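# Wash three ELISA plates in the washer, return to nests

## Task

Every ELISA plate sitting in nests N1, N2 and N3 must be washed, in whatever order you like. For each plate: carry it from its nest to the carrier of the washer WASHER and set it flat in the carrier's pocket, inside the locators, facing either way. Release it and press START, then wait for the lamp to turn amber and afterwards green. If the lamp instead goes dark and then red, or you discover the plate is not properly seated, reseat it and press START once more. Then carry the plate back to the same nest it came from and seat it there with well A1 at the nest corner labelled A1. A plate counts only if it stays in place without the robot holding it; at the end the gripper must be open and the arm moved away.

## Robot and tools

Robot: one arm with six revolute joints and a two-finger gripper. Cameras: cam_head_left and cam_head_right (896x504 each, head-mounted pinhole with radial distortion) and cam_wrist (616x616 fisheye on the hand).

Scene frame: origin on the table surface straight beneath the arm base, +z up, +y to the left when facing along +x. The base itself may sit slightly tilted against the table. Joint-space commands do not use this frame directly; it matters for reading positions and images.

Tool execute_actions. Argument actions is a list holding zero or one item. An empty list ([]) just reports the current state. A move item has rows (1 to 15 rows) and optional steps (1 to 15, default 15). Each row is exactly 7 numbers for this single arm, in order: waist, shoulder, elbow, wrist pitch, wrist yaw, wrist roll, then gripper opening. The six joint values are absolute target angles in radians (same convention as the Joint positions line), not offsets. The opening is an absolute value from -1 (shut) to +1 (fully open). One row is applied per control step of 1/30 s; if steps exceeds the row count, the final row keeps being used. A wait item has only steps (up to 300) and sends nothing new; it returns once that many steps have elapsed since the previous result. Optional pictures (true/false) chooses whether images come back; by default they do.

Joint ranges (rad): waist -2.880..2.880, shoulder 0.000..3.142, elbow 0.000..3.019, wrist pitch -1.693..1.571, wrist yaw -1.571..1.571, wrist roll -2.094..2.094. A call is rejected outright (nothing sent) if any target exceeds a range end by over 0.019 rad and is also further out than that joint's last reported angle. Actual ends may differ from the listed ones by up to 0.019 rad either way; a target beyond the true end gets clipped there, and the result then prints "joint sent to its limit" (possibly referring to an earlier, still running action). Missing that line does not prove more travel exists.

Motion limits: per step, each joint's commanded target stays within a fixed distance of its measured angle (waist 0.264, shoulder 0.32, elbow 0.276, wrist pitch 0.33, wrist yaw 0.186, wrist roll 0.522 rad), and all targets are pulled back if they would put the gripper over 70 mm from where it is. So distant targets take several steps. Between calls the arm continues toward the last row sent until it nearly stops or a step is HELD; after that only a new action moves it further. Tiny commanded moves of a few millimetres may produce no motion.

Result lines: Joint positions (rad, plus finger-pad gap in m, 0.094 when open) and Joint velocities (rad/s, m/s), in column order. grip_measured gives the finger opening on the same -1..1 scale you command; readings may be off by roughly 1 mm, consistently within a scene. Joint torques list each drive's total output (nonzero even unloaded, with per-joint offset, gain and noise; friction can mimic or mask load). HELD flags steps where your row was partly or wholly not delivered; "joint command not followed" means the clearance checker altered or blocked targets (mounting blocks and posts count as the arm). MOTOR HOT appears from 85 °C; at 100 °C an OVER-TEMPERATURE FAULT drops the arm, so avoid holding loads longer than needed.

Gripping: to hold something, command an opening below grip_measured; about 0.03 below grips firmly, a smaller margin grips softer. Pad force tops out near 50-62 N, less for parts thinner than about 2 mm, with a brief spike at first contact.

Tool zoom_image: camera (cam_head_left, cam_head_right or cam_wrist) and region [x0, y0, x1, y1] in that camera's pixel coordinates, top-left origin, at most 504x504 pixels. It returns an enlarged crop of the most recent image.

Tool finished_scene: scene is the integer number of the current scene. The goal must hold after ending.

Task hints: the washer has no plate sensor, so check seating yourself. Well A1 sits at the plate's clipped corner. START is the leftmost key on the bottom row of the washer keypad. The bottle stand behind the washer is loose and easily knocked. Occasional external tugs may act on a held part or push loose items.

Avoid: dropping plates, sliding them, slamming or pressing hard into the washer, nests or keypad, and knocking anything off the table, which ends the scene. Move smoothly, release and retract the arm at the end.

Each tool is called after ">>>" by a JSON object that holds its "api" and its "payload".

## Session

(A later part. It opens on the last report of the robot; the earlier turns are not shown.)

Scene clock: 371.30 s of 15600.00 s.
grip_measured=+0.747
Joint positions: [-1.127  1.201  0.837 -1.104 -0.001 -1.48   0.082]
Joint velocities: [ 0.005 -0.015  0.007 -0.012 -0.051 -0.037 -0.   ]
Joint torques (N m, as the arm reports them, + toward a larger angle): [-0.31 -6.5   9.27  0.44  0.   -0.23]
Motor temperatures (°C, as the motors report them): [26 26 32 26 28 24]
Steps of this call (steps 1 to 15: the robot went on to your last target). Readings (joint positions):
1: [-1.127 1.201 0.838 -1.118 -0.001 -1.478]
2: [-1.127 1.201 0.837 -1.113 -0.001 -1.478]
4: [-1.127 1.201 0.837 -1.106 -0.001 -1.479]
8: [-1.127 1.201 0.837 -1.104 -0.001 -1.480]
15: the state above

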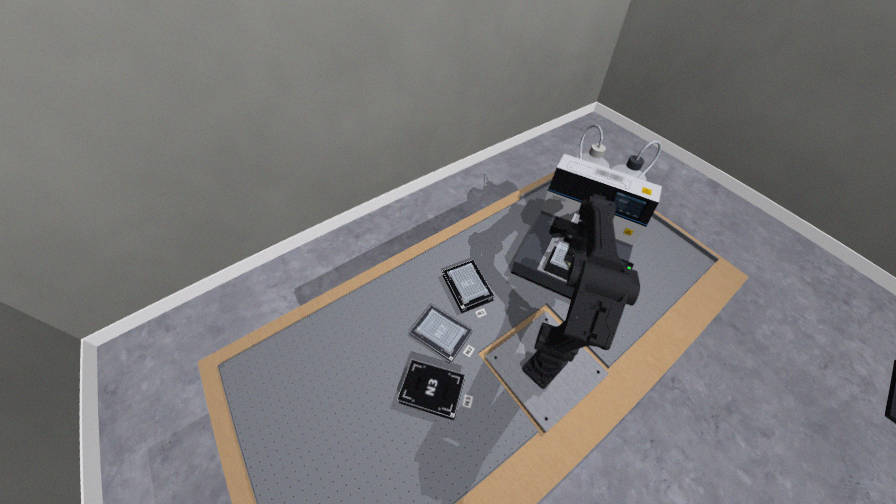

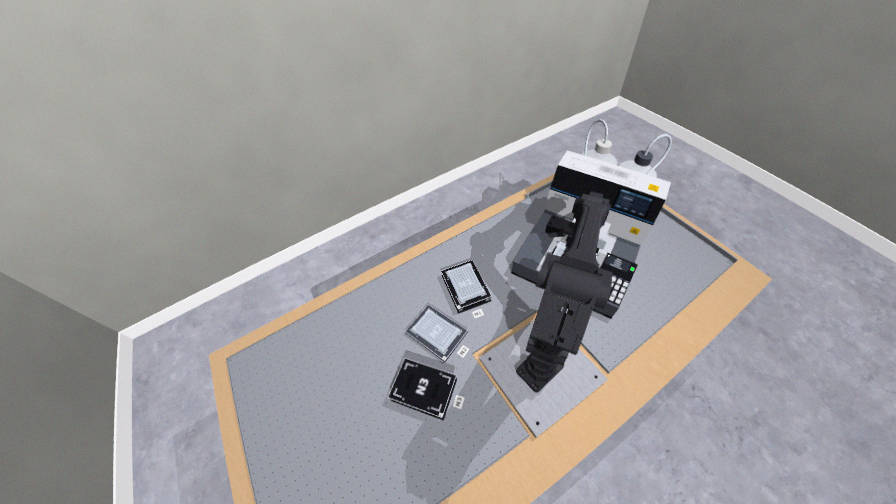

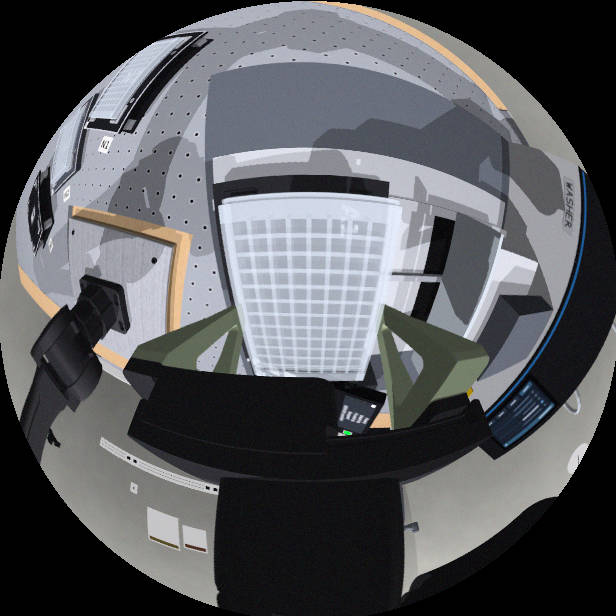

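>>> {"api": "execute_actions", "payload": {"actions": [{"rows":[[-1.145,1.22,0.826,-1.097,0,-1.49,0.72],[-1.145,1.23,0.826,-1.097,0,-1.49,0.72],[-1.145,1.24,0.826,-1.097,0,-1.49,0.72],[-1.145,1.25,0.826,-1.097,0,-1.49,0.72],[-1.145,1.26,0.826,-1.097,0,-1.49,0.72],[-1.145,1.268,0.826,-1.097,0,-1.49,0.72],[-1.145,1.274,0.826,-1.097,0,-1.49,0.72]]}]}}

Scene clock: 375.07 s of 15600.00 s.
grip_measured=+0.747
Joint positions: [-1.133  1.268  0.837 -1.104 -0.001 -1.48   0.082]
Joint velocities: [-0.005 -0.005  0.012 -0.002 -0.037 -0.037  0.   ]
Joint torques (N m, as the arm reports them, + toward a larger angle): [-1.02 -7.95  8.2   0.24 -0.01 -0.17]
Motor temperatures (°C, as the motors report them): [26 26 32 26 28 24]
Steps of this call (steps 1 to 15: the robot went on to your last target; steps 16 to 90: nothing new was sent; then 0.27 s passed at rest; steps 91 to 105: all 15 steps of this action). Readings (joint positions):
91: [-1.127 1.201 0.837 -1.104 -0.001 -1.480]
92: [-1.128 1.202 0.837 -1.104 -0.001 -1.480]
94: [-1.131 1.210 0.837 -1.104 -0.001 -1.480]
98: [-1.133 1.248 0.837 -1.104 -0.001 -1.480]
105: the state above

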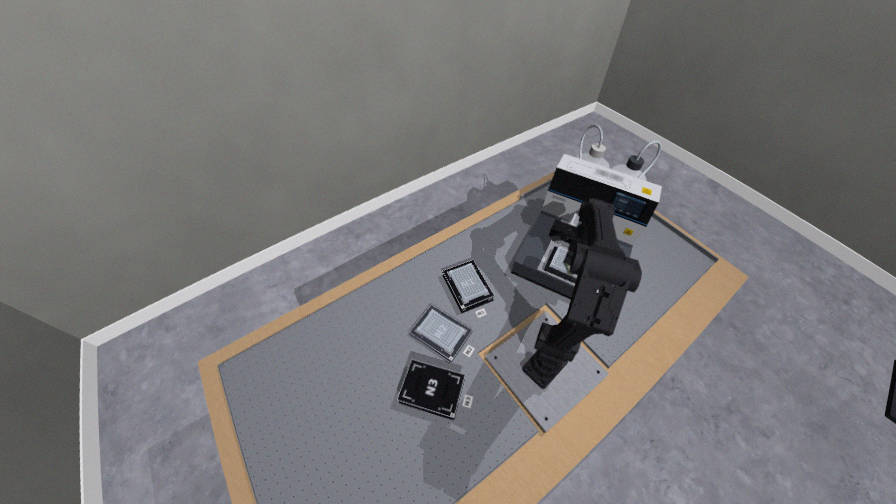

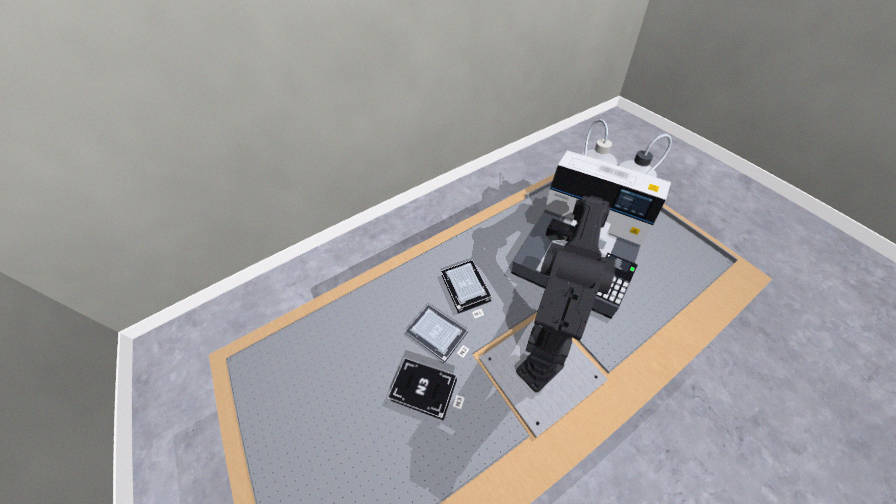

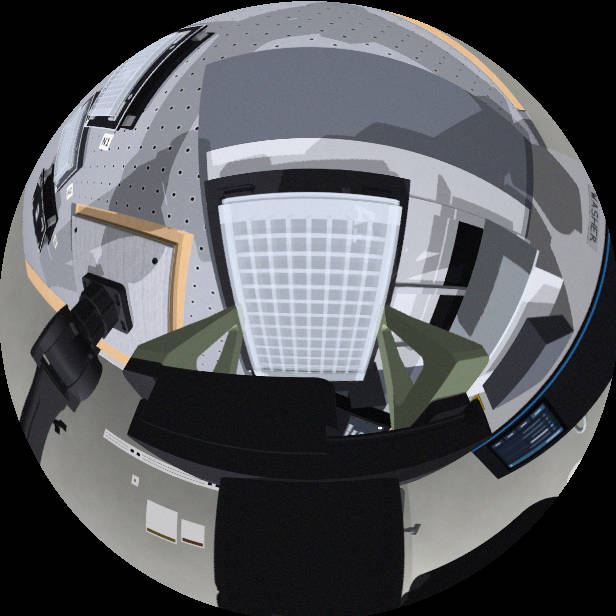

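>>> {"api": "execute_actions", "payload": {"actions": [{"rows":[[-1.14,1.274,0.835,-1.118,0,-1.49,0.72],[-1.14,1.274,0.835,-1.118,0,-1.49,0.72],[-1.14,1.274,0.835,-1.118,0,-1.49,0.72],[-1.14,1.274,0.835,-1.118,0,-1.49,0.72],[-1.14,1.285,0.835,-1.118,0,-1.49,0.72],[-1.14,1.292,0.835,-1.118,0,-1.49,0.72],[-1.14,1.298,0.835,-1.118,0,-1.49,0.72],[-1.14,1.302,0.835,-1.118,0,-1.49,0.72]]}]}}

Scene clock: 378.43 s of 15600.00 s.
grip_measured=+0.747
Joint positions: [-1.133  1.283  0.837 -1.11  -0.001 -1.48   0.082]
Joint velocities: [-0.005  0.005 -0.002 -0.007 -0.037 -0.051 -0.   ]
Joint torques (N m, as the arm reports them, + toward a larger angle): [-0.83 -7.15  9.03 -0.59 -0.02 -0.17]
Motor temperatures (°C, as the motors report them): [26 26 31 26 28 24]
Steps of this call (steps 1 to 15: the robot went on to your last target; steps 16 to 86: nothing new was sent; steps 87 to 101: all 15 steps of this action). Readings (joint positions):
87: [-1.133 1.268 0.837 -1.105 -0.001 -1.480]
88: [-1.133 1.268 0.837 -1.106 -0.001 -1.480]
90: [-1.133 1.268 0.837 -1.108 -0.001 -1.480]
94: [-1.133 1.272 0.837 -1.109 -0.001 -1.480]
101: the state above

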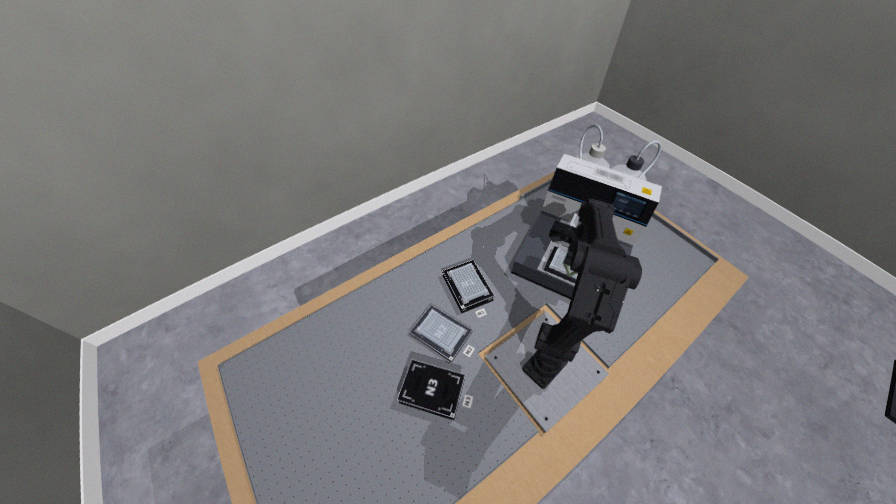

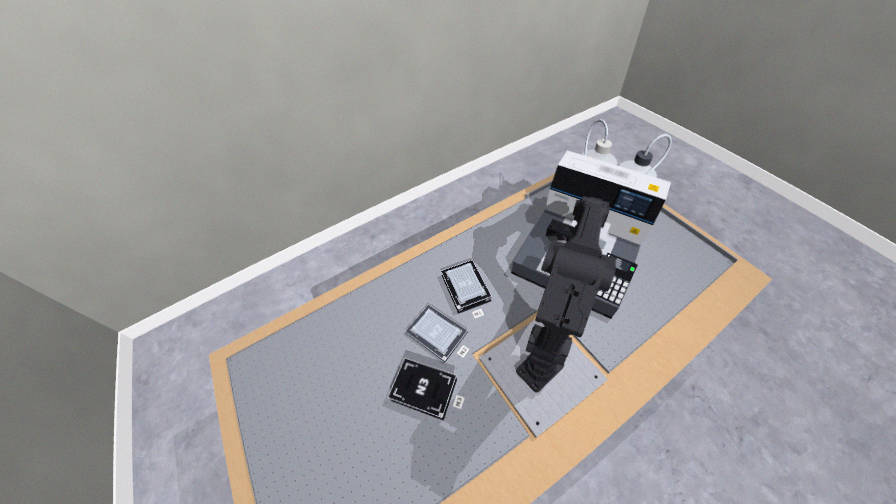

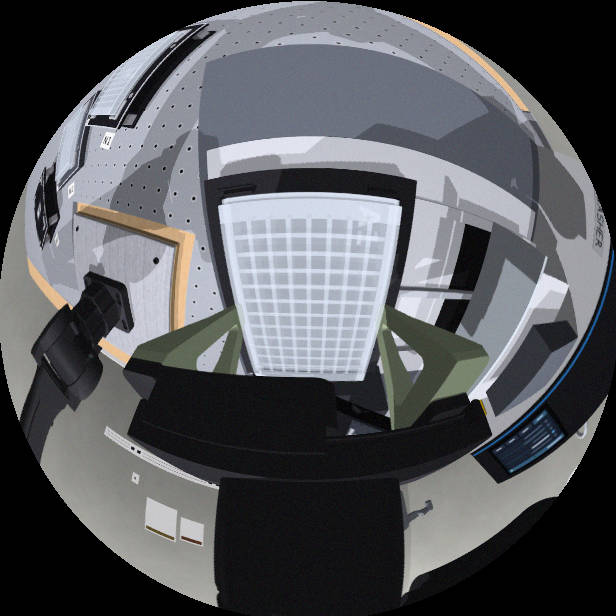

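Good. Release, go to START.

>>> {"api": "execute_actions", "payload": {"actions": [{"rows":[[-1.133,1.29,0.837,-1.11,0,-1.48,0.8],[-1.133,1.29,0.837,-1.11,0,-1.48,0.9],[-1.133,1.29,0.837,-1.11,0,-1.48,1],[-1.133,1.29,0.837,-1.11,0,-1.48,1],[-1.133,1.29,0.837,-1.11,0,-1.48,1],[-1.133,1.29,0.837,-1.11,0,-1.48,1],[-1.133,1.27,0.837,-1.11,0,-1.48,1],[-1.133,1.25,0.837,-1.11,0,-1.48,1],[-1.133,1.23,0.837,-1.11,0,-1.48,1],[-1.133,1.21,0.85,-1.13,0,-1.48,1],[-1.133,1.19,0.88,-1.17,0,-1.48,1],[-1.133,1.17,0.91,-1.21,0,-1.48,1],[-1.133,1.155,0.93,-1.25,0,-1.48,1],[-1.133,1.15,0.94,-1.28,0,-1.48,1]]}], "pictures": false}}

>>> {"api": "execute_actions", "payload": {"actions": [{"steps":6}]}}

>>> {"api": "execute_actions", "payload": {"actions": [{"rows":[[-1.15,1.15,0.94,-1.28,0,-1.51,0],[-1.175,1.15,0.94,-1.28,0,-1.54,-1],[-1.20,1.15,0.94,-1.28,0,-1.57,-1],[-1.225,1.15,0.94,-1.28,0,-1.60,-1],[-1.25,1.15,0.94,-1.28,0,-1.63,-1],[-1.275,1.15,0.94,-1.28,0,-1.66,-1],[-1.30,1.15,0.94,-1.28,0,-1.69,-1],[-1.325,1.15,0.94,-1.28,0,-1.72,-1],[-1.35,1.15,0.94,-1.28,0,-1.744,-1],[-1.37,1.15,0.94,-1.28,0,-1.744,-1],[-1.39,1.15,0.94,-1.28,0,-1.744,-1],[-1.403,1.15,0.94,-1.28,0,-1.744,-1],[-1.412,1.15,0.94,-1.28,0,-1.744,-1],[-1.418,1.15,0.94,-1.28,0,-1.744,-1],[-1.422,1.15,0.94,-1.28,0,-1.744,-1]]}], "pictures": false}}

>>> {"api": "execute_actions", "payload": {"actions": [{"rows":[[-1.422,1.15,0.89,-1.26,0,-1.744,-1],[-1.422,1.15,0.875,-1.245,0,-1.744,-1],[-1.422,1.15,0.86,-1.23,0,-1.744,-1],[-1.422,1.15,0.845,-1.215,0,-1.744,-1],[-1.422,1.15,0.83,-1.20,0,-1.744,-1],[-1.422,1.15,0.815,-1.185,0,-1.744,-1],[-1.422,1.15,0.80,-1.17,0,-1.744,-1],[-1.422,1.15,0.785,-1.155,0,-1.744,-1],[-1.422,1.15,0.77,-1.14,0,-1.744,-1],[-1.422,1.15,0.757,-1.13,0,-1.744,-1],[-1.422,1.15,0.747,-1.125,0,-1.744,-1],[-1.422,1.15,0.74,-1.125,0,-1.744,-1],[-1.422,1.15,0.736,-1.125,0,-1.744,-1],[-1.422,1.15,0.734,-1.125,0,-1.744,-1]]}], "pictures": false}}

>>> {"api": "execute_actions", "payload": {"actions": [{"steps":12}], "pictures": false}}

Scene clock: 389.53 s of 15600.00 s.
grip_measured=+1.000
Joint positions: [-1.133  1.18   0.863 -1.238 -0.001 -1.48   0.094]
Joint velocities: [-0.015 -0.552  0.31  -0.632 -0.066 -0.051  0.   ]
Joint torques (N m, as the arm reports them, + toward a larger angle): [-0.19 -7.27 15.03 -0.01 -0.01 -0.07]
Motor temperatures (°C, as the motors report them): [26 26 32 26 28 24]
Steps of this call (steps 1 to 15: the robot went on to your last target; steps 16 to 90: nothing new was sent; then 7.60 s passed at rest; steps 91 to 105: all 15 steps of this action). Readings (joint positions):
91: [-1.133 1.283 0.837 -1.109 -0.001 -1.480]
92: [-1.133 1.283 0.837 -1.109 -0.001 -1.480]
94: [-1.133 1.283 0.837 -1.109 -0.001 -1.480]
98: [-1.133 1.281 0.837 -1.109 -0.001 -1.480]
105: the state above

Scene clock: 389.73 s of 15600.00 s.
grip_measured=+1.000
Joint positions: [-1.133  1.138  0.903 -1.268 -0.001 -1.48   0.094]
Joint velocities: [-0.005 -0.005 -0.012  0.012  0.007  0.007  0.   ]
Joint torques (N m, as the arm reports them, + toward a larger angle): [-0.22 -6.06 13.57 -0.58 -0.03 -0.06]
Motor temperatures (°C, as the motors report them): [26 26 32 26 28 24]
Steps of this call (steps 1 to 6: the robot went on to your last target). Readings (joint positions):
1: [-1.133 1.164 0.874 -1.253 -0.001 -1.480]
2: [-1.133 1.151 0.884 -1.262 -0.001 -1.480]
4: [-1.133 1.139 0.899 -1.267 -0.001 -1.480]
6: the state above

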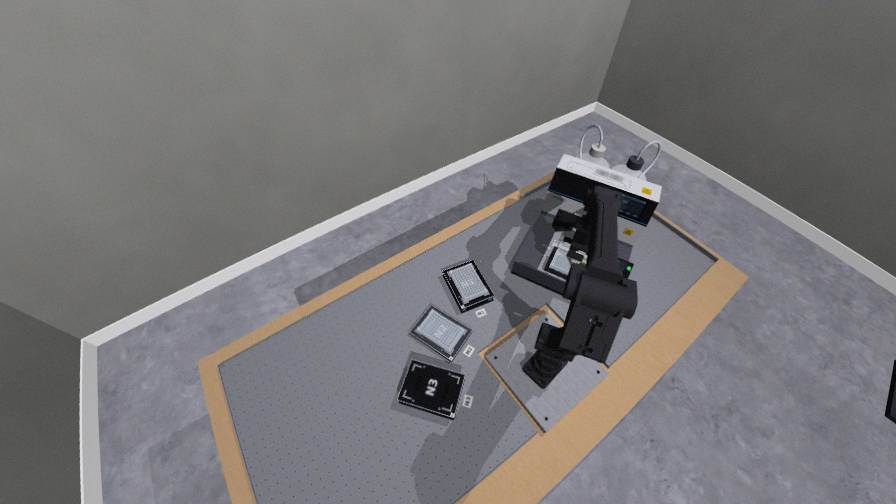

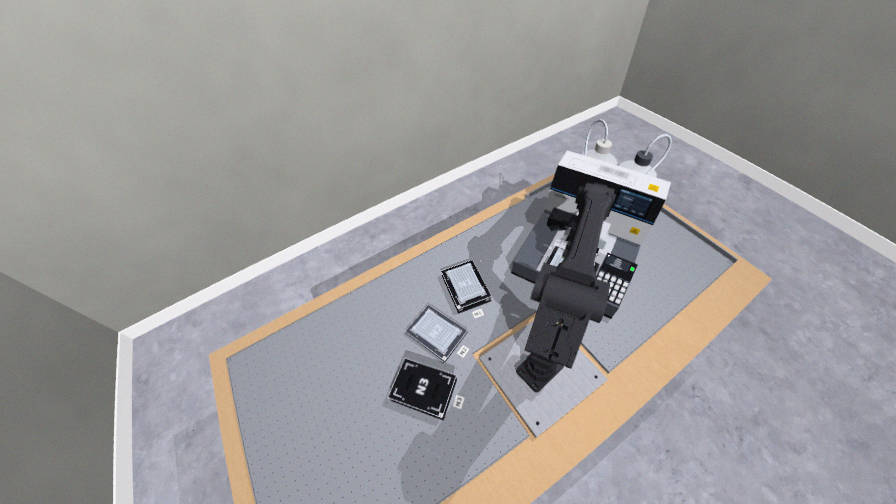

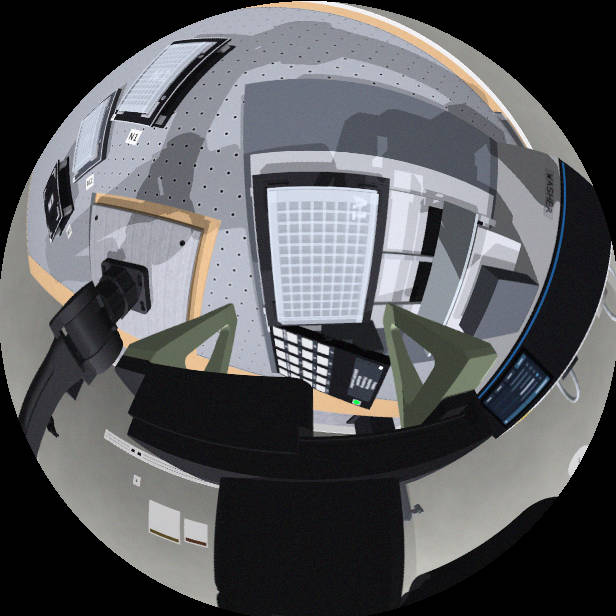

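Scene clock: 390.23 s of 15600.00 s.
grip_measured=-0.993
Joint positions: [-1.415  1.138  0.903 -1.271 -0.001 -1.7    0.   ]
Joint velocities: [-0.21  -0.005  0.007 -0.012  0.007 -0.125 -0.   ]
Joint torques (N m, as the arm reports them, + toward a larger angle): [-0.2  -5.65 13.58 -0.5  -0.01 -0.21]
Motor temperatures (°C, as the motors report them): [26 26 32 26 28 24]
Steps of this call (steps 1 to 15: all 15 steps of this action). Readings (joint positions):
1: [-1.134 1.138 0.903 -1.269 -0.001 -1.483]
2: [-1.137 1.138 0.903 -1.271 -0.001 -1.490]
4: [-1.160 1.138 0.903 -1.271 -0.001 -1.517]
8: [-1.265 1.138 0.903 -1.271 -0.001 -1.602]
15: the state above

Scene clock: 390.73 s of 15600.00 s.
grip_measured=-0.993
Joint positions: [-1.421  1.138  0.744 -1.14  -0.001 -1.726  0.   ]
Joint velocities: [-0.005 -0.005 -0.085  0.012 -0.007 -0.066 -0.001]
Joint torques (N m, as the arm reports them, + toward a larger angle): [-0.3  -4.88  9.09  0.47 -0.01 -0.21]
Motor temperatures (°C, as the motors report them): [26 26 32 26 28 24]
Steps of this call (steps 1 to 15: all 15 steps of this action). Readings (joint positions):
1: [-1.420 1.138 0.903 -1.271 -0.001 -1.706]
2: [-1.421 1.138 0.901 -1.267 -0.001 -1.710]
4: [-1.421 1.138 0.887 -1.246 -0.001 -1.716]
8: [-1.421 1.138 0.825 -1.191 -0.001 -1.722]
15: the state above

Scene clock: 391.13 s of 15600.00 s.
grip_measured=-0.993
Joint positions: [-1.421  1.138  0.742 -1.135 -0.001 -1.727  0.   ]
Joint velocities: [-0.005 -0.024 -0.002  0.002 -0.051 -0.022  0.   ]
Joint torques (N m, as the arm reports them, + toward a larger angle): [-0.29 -4.83  8.74  0.3  -0.01 -0.24]
Motor temperatures (°C, as the motors report them): [26 26 32 26 28 24]
Steps of this call (steps 1 to 12: the robot went on to your last target). Readings (joint positions):
1: [-1.421 1.138 0.742 -1.140 -0.001 -1.726]
2: [-1.421 1.138 0.742 -1.139 -0.001 -1.726]
4: [-1.421 1.138 0.742 -1.136 -0.001 -1.727]
8: [-1.421 1.138 0.742 -1.135 -0.001 -1.727]
12: the state above

>>> {"api": "execute_actions", "payload": {"actions": [{"rows":[[-1.422,1.16,0.732,-1.125,0,-1.744,-1],[-1.422,1.17,0.732,-1.125,0,-1.744,-1],[-1.422,1.18,0.732,-1.125,0,-1.744,-1],[-1.422,1.19,0.732,-1.125,0,-1.744,-1],[-1.422,1.20,0.732,-1.125,0,-1.744,-1],[-1.422,1.21,0.732,-1.125,0,-1.744,-1],[-1.422,1.22,0.732,-1.125,0,-1.744,-1],[-1.422,1.228,0.732,-1.125,0,-1.744,-1],[-1.422,1.236,0.732,-1.125,0,-1.744,-1],[-1.422,1.244,0.732,-1.125,0,-1.744,-1],[-1.422,1.252,0.732,-1.125,0,-1.744,-1]]}], "pictures": false}}

>>> {"api": "execute_actions", "payload": {"actions": [{"steps":10}], "pictures": false}}

>>> {"api": "execute_actions", "payload": {"actions": [{"rows":[[-1.42,1.21,0.74,-1.135,0,-1.73,-1],[-1.42,1.19,0.74,-1.135,0,-1.73,-1],[-1.42,1.17,0.74,-1.135,0,-1.73,-1],[-1.42,1.15,0.74,-1.135,0,-1.73,-1]],"steps":10}]}}

Scene clock: 397.37 s of 15600.00 s.
grip_measured=-0.994
Joint positions: [-1.421  1.228  0.742 -1.139 -0.001 -1.728  0.   ]
Joint velocities: [-0.005 -0.005  0.002 -0.012 -0.022 -0.037  0.   ]
Joint torques (N m, as the arm reports them, + toward a larger angle): [-0.36 -4.35  7.99  0.27  0.01 -0.23]
Motor temperatures (°C, as the motors report them): [26 26 32 26 28 24]
Steps of this call (steps 1 to 15: the robot went on to your last target; steps 16 to 90: nothing new was sent; then 2.73 s passed at rest; steps 91 to 105: all 15 steps of this action). Readings (joint positions):
91: [-1.421 1.139 0.742 -1.135 -0.001 -1.727]
92: [-1.421 1.141 0.742 -1.135 -0.001 -1.727]
94: [-1.421 1.150 0.742 -1.135 -0.001 -1.727]
98: [-1.421 1.193 0.742 -1.135 -0.001 -1.727]
105: the state above

Scene clock: 397.70 s of 15600.00 s.
grip_measured=-0.994
Joint positions: [-1.421  1.228  0.742 -1.139 -0.001 -1.729  0.   ]
Joint velocities: [ 0.005 -0.015 -0.012  0.002 -0.066  0.007  0.   ]
Joint torques (N m, as the arm reports them, + toward a larger angle): [-0.28 -4.74  8.02  0.3  -0.01 -0.23]
Motor temperatures (°C, as the motors report them): [26 26 32 26 28 24]
Steps of this call (steps 1 to 10: the robot went on to your last target). Readings (joint positions):
1: [-1.421 1.228 0.742 -1.139 -0.001 -1.728]
2: [-1.421 1.228 0.742 -1.139 -0.001 -1.728]
4: [-1.421 1.228 0.742 -1.139 -0.001 -1.728]
8: [-1.421 1.228 0.742 -1.139 -0.001 -1.728]
10: the state above

Scene clock: 398.03 s of 15600.00 s.
grip_measured=-0.994
Joint positions: [-1.421  1.15   0.742 -1.14  -0.001 -1.729  0.   ]
Joint velocities: [-0.015 -0.024 -0.002 -0.002 -0.066 -0.051 -0.   ]
Joint torques (N m, as the arm reports them, + toward a larger angle): [-0.16 -5.98  9.34 -0.01 -0.02 -0.08]
Motor temperatures (°C, as the motors report them): [26 26 32 26 28 24]
Steps of this call (steps 1 to 10: all 10 steps of this action). Readings (joint positions):
1: [-1.421 1.226 0.742 -1.140 -0.001 -1.729]
2: [-1.421 1.221 0.742 -1.140 -0.001 -1.729]
4: [-1.421 1.204 0.742 -1.140 -0.001 -1.729]
8: [-1.421 1.157 0.742 -1.140 -0.001 -1.729]
10: the state above

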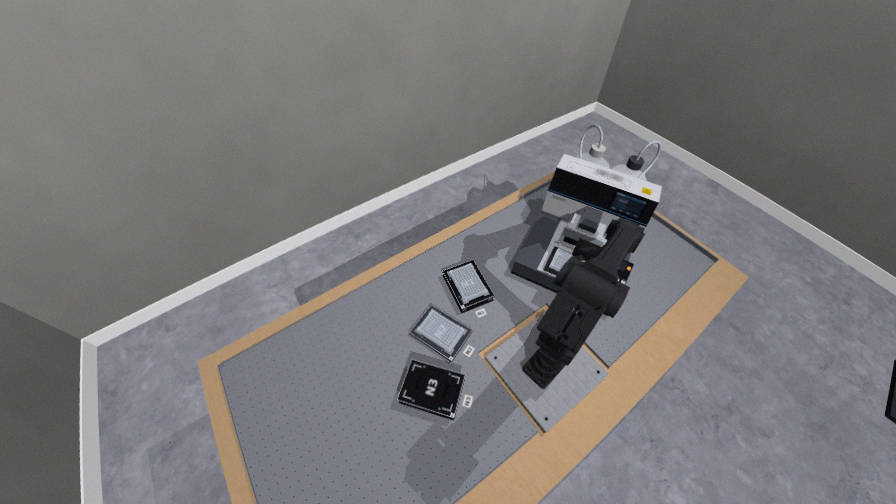

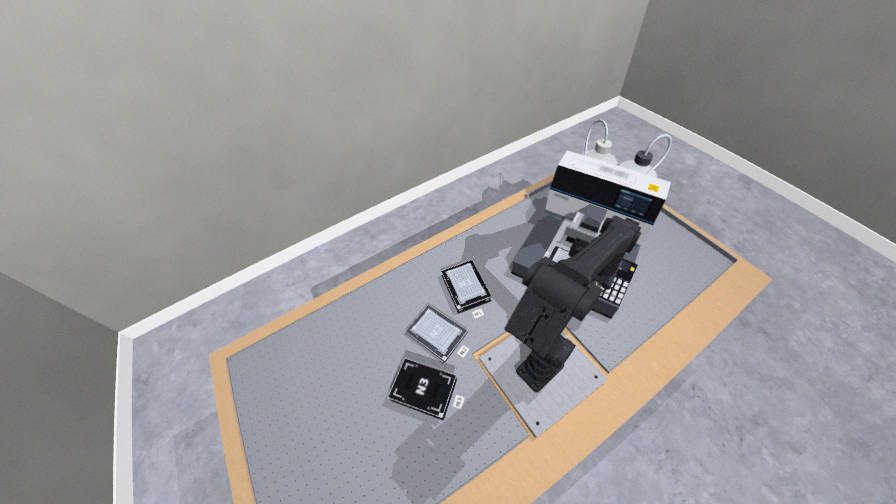

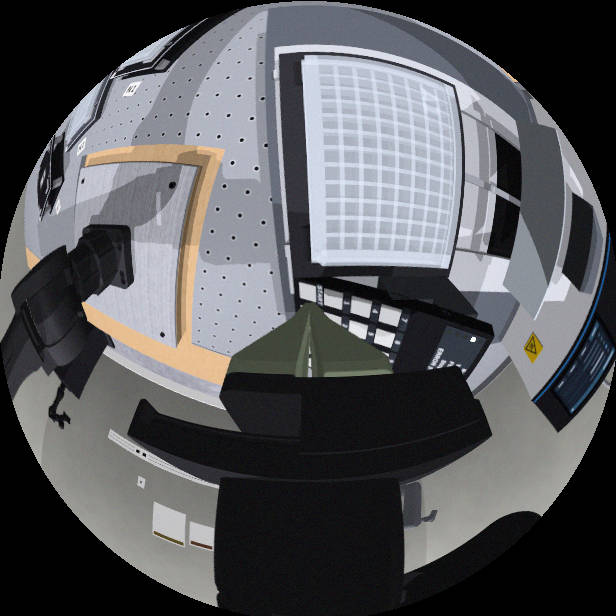

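>>> {"api": "execute_actions", "payload": {"actions": [{"rows":[[-1.42,1.15,0.77,-1.15,0,-1.73,-1],[-1.42,1.15,0.80,-1.17,0,-1.73,-1],[-1.42,1.15,0.83,-1.19,0,-1.73,-1],[-1.42,1.15,0.86,-1.21,0,-1.73,-1],[-1.42,1.15,0.89,-1.23,0,-1.73,-1],[-1.42,1.15,0.92,-1.25,0,-1.73,-1],[-1.42,1.15,0.94,-1.27,0,-1.73,-1]]}], "pictures": false}}

>>> {"api": "execute_actions", "payload": {"actions": [{"rows":[[-1.40,1.15,0.94,-1.27,0,-1.70,-1],[-1.375,1.15,0.94,-1.27,0,-1.67,-1],[-1.35,1.15,0.94,-1.27,0,-1.64,-1],[-1.325,1.15,0.94,-1.27,0,-1.61,-1],[-1.30,1.15,0.94,-1.27,0,-1.58,0],[-1.275,1.15,0.94,-1.27,0,-1.55,1],[-1.25,1.15,0.94,-1.27,0,-1.52,1],[-1.225,1.15,0.94,-1.27,0,-1.49,1],[-1.205,1.15,0.94,-1.27,0,-1.47,1],[-1.185,1.15,0.94,-1.27,0,-1.463,1],[-1.168,1.15,0.94,-1.27,0,-1.463,1],[-1.154,1.15,0.94,-1.27,0,-1.463,1],[-1.144,1.15,0.94,-1.27,0,-1.463,1],[-1.137,1.15,0.94,-1.27,0,-1.463,1],[-1.131,1.15,0.94,-1.27,0,-1.463,1]]}], "pictures": false}}

>>> {"api": "execute_actions", "payload": {"actions": [{"steps":300}], "pictures": false}}

>>> {"api": "execute_actions", "payload": {"actions": [{"steps":110}]}}

Scene clock: 404.50 s of 15600.00 s.
grip_measured=-0.994
Joint positions: [-1.421  1.15   0.913 -1.259 -0.001 -1.729  0.   ]
Joint velocities: [-0.005 -0.005 -0.007 -0.066  0.022  0.022  0.001]
Joint torques (N m, as the arm reports them, + toward a larger angle): [-0.21 -7.11 12.6  -0.36 -0.02 -0.08]
Motor temperatures (°C, as the motors report them): [26 26 32 26 28 24]
Steps of this call (steps 1 to 15: the robot went on to your last target; steps 16 to 179: nothing new was sent; steps 180 to 194: all 15 steps of this action). Readings (joint positions):
180: [-1.421 1.150 0.742 -1.140 -0.001 -1.729]
181: [-1.421 1.150 0.743 -1.144 -0.001 -1.729]
183: [-1.421 1.150 0.756 -1.172 -0.001 -1.729]
187: [-1.421 1.150 0.849 -1.243 -0.001 -1.729]
194: the state above

Scene clock: 405.00 s of 15600.00 s.
grip_measured=+1.000
Joint positions: [-1.142  1.15   0.913 -1.261 -0.001 -1.507  0.094]
Joint velocities: [ 0.21   0.005  0.002 -0.007 -0.022  0.168  0.   ]
Joint torques (N m, as the arm reports them, + toward a larger angle): [-0.15 -7.16 12.65 -0.49 -0.02  0.1 ]
Motor temperatures (°C, as the motors report them): [26 26 32 26 28 24]
Steps of this call (steps 1 to 15: all 15 steps of this action). Readings (joint positions):
1: [-1.421 1.150 0.913 -1.260 -0.001 -1.726]
2: [-1.417 1.150 0.913 -1.260 -0.001 -1.720]
4: [-1.392 1.150 0.913 -1.261 -0.001 -1.692]
8: [-1.284 1.150 0.913 -1.261 -0.001 -1.607]
15: the state above

Scene clock: 415.00 s of 15600.00 s.
grip_measured=+1.000
Joint positions: [-1.134  1.15   0.913 -1.261 -0.001 -1.48   0.094]
Joint velocities: [-0.015 -0.024 -0.007 -0.012  0.022  0.037  0.   ]
Joint torques (N m, as the arm reports them, + toward a larger angle): [-0.02 -7.25 12.55 -0.47 -0.01  0.11]
Motor temperatures (°C, as the motors report them): [26 26 33 26 28 24]
Steps of this call (steps 1 to 30: the robot went on to your last target; steps 31 to 300: nothing new was sent). Readings (joint positions):
1: [-1.137 1.150 0.913 -1.261 -0.001 -1.502]
2: [-1.134 1.150 0.913 -1.261 -0.001 -1.498]
4: [-1.134 1.150 0.913 -1.261 -0.001 -1.491]
8: [-1.134 1.150 0.913 -1.261 -0.001 -1.485]
300: the state above
The arm was judged still, so your last target was given up. Only a new action makes it travel on or press farther. Fingers that are still opening or closing keep moving.

Scene clock: 418.67 s of 15600.00 s.
grip_measured=+1.000
Joint positions: [-1.134  1.15   0.913 -1.261 -0.001 -1.48   0.094]
Joint velocities: [-0.005 -0.015  0.012 -0.007 -0.051 -0.081  0.   ]
Joint torques (N m, as the arm reports them, + toward a larger angle): [-0.05 -7.23 12.54 -0.48 -0.02  0.1 ]
Motor temperatures (°C, as the motors report them): [26 26 33 26 28 24]
Steps of this call (steps 1 to 90: nothing new was sent; then 0.67 s passed at rest). Readings (joint positions):
1: [-1.134 1.150 0.913 -1.261 -0.001 -1.480]
2: [-1.134 1.150 0.913 -1.261 -0.001 -1.480]
4: [-1.134 1.150 0.913 -1.261 -0.001 -1.480]
8: [-1.134 1.150 0.913 -1.261 -0.001 -1.480]
90: the state above

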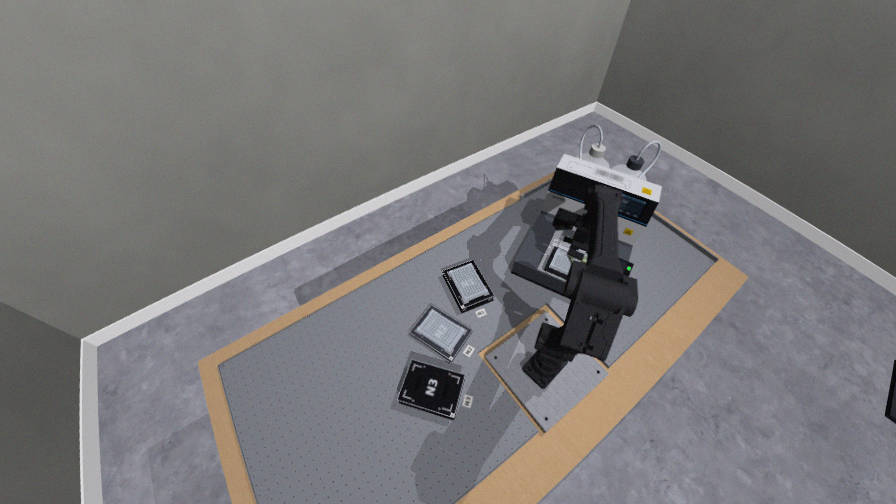

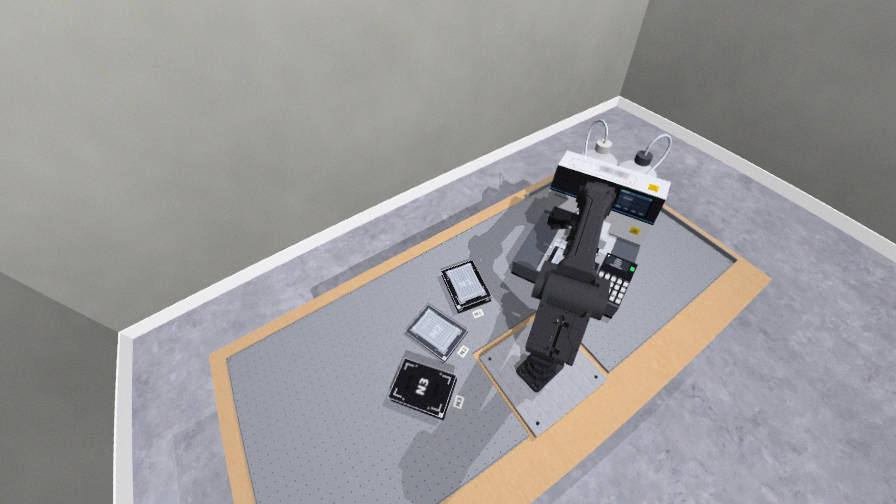

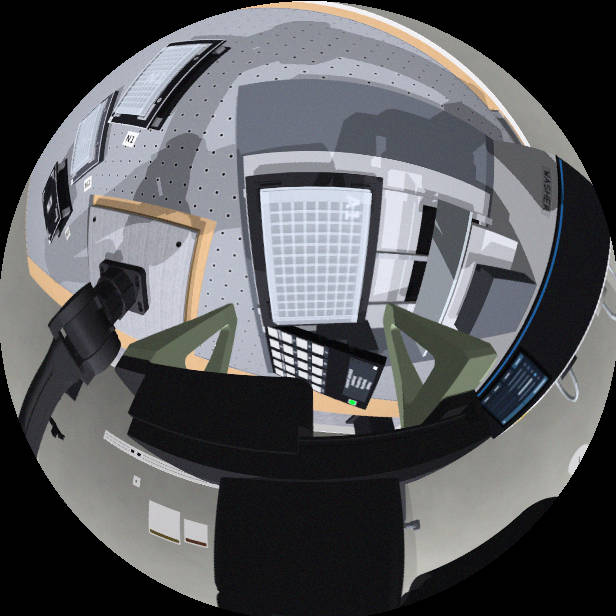

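>>> {"api": "execute_actions", "payload": {"actions": [{"rows":[[-1.134,1.16,0.90,-1.24,0,-1.48,1],[-1.134,1.17,0.89,-1.22,0,-1.48,1],[-1.134,1.18,0.88,-1.20,0,-1.48,1],[-1.134,1.19,0.87,-1.18,0,-1.48,1],[-1.134,1.20,0.86,-1.16,0,-1.48,1],[-1.134,1.21,0.85,-1.14,0,-1.48,1],[-1.134,1.22,0.842,-1.12,0,-1.48,1],[-1.134,1.22,0.837,-1.108,0,-1.48,1],[-1.134,1.22,0.833,-1.098,0,-1.48,1],[-1.134,1.22,0.830,-1.098,0,-1.48,1]]}], "pictures": false}}

>>> {"api": "execute_actions", "payload": {"actions": [{"rows":[[-1.134,1.23,0.84,-1.098,0,-1.48,1],[-1.134,1.24,0.84,-1.098,0,-1.48,1],[-1.134,1.25,0.84,-1.098,0,-1.48,1],[-1.134,1.26,0.84,-1.098,0,-1.48,1],[-1.134,1.27,0.84,-1.098,0,-1.48,1],[-1.134,1.278,0.84,-1.098,0,-1.48,1],[-1.134,1.285,0.84,-1.098,0,-1.48,1],[-1.134,1.29,0.84,-1.098,0,-1.48,1],[-1.134,1.293,0.84,-1.098,0,-1.48,1]]}]}}

Scene clock: 423.67 s of 15600.00 s.
grip_measured=+1.000
Joint positions: [-1.134  1.217  0.836 -1.111 -0.001 -1.48   0.094]
Joint velocities: [-0.005 -0.005 -0.002  0.066 -0.007  0.022  0.   ]
Joint torques (N m, as the arm reports them, + toward a larger angle): [-0.26 -7.45  9.02  0.3  -0.01 -0.06]
Motor temperatures (°C, as the motors report them): [26 26 34 26 28 24]
Steps of this call (steps 1 to 90: nothing new was sent; then 1.50 s passed at rest; steps 91 to 105: all 15 steps of this action). Readings (joint positions):
91: [-1.134 1.150 0.913 -1.259 -0.001 -1.480]
92: [-1.134 1.150 0.912 -1.251 -0.001 -1.480]
94: [-1.134 1.152 0.902 -1.222 -0.001 -1.480]
98: [-1.134 1.184 0.866 -1.148 -0.001 -1.480]
105: the state above

Scene clock: 424.17 s of 15600.00 s.
grip_measured=+1.000
Joint positions: [-1.134  1.284  0.836 -1.108 -0.001 -1.48   0.094]
Joint velocities: [-0.005 -0.005 -0.017  0.022  0.022 -0.081  0.   ]
Joint torques (N m, as the arm reports them, + toward a larger angle): [-0.24 -8.03  9.55  0.3  -0.02 -0.07]
Motor temperatures (°C, as the motors report them): [26 26 34 26 28 24]
Steps of this call (steps 1 to 15: all 15 steps of this action). Readings (joint positions):
1: [-1.134 1.217 0.836 -1.109 -0.001 -1.480]
2: [-1.134 1.217 0.836 -1.109 -0.001 -1.480]
4: [-1.134 1.223 0.836 -1.108 -0.001 -1.480]
8: [-1.134 1.256 0.836 -1.108 -0.001 -1.480]
15: the state above

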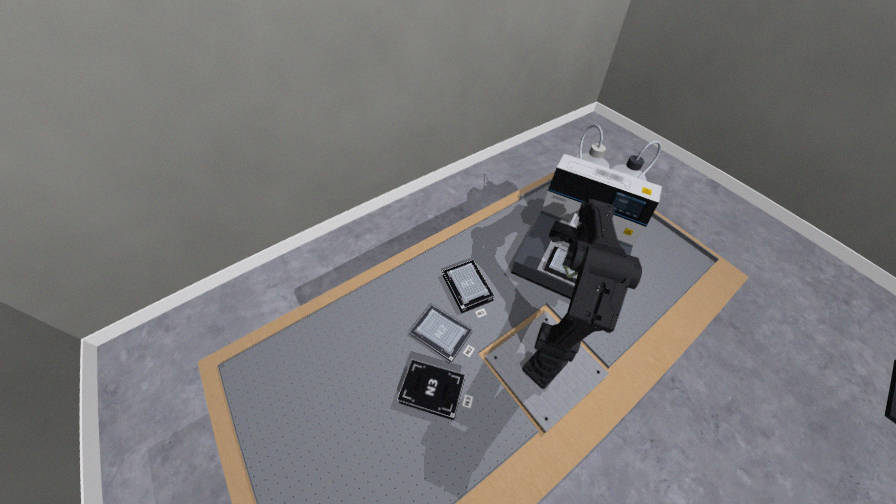

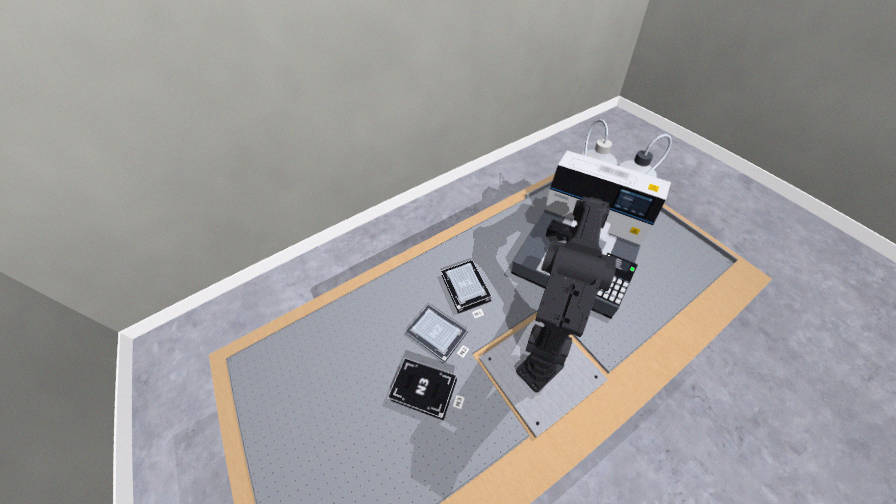

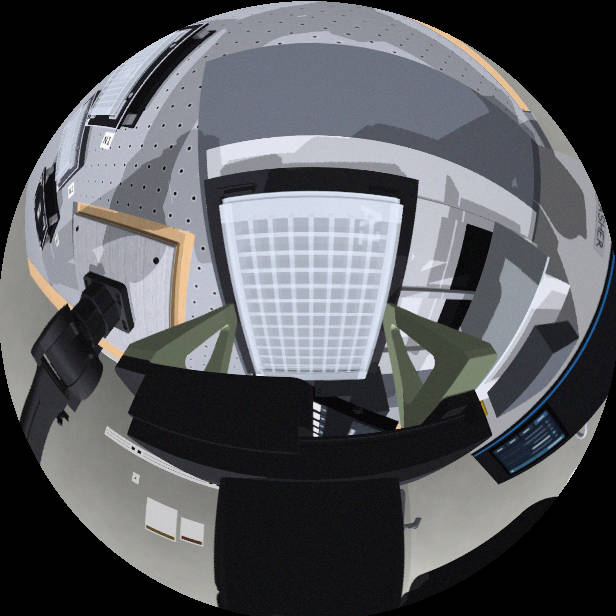

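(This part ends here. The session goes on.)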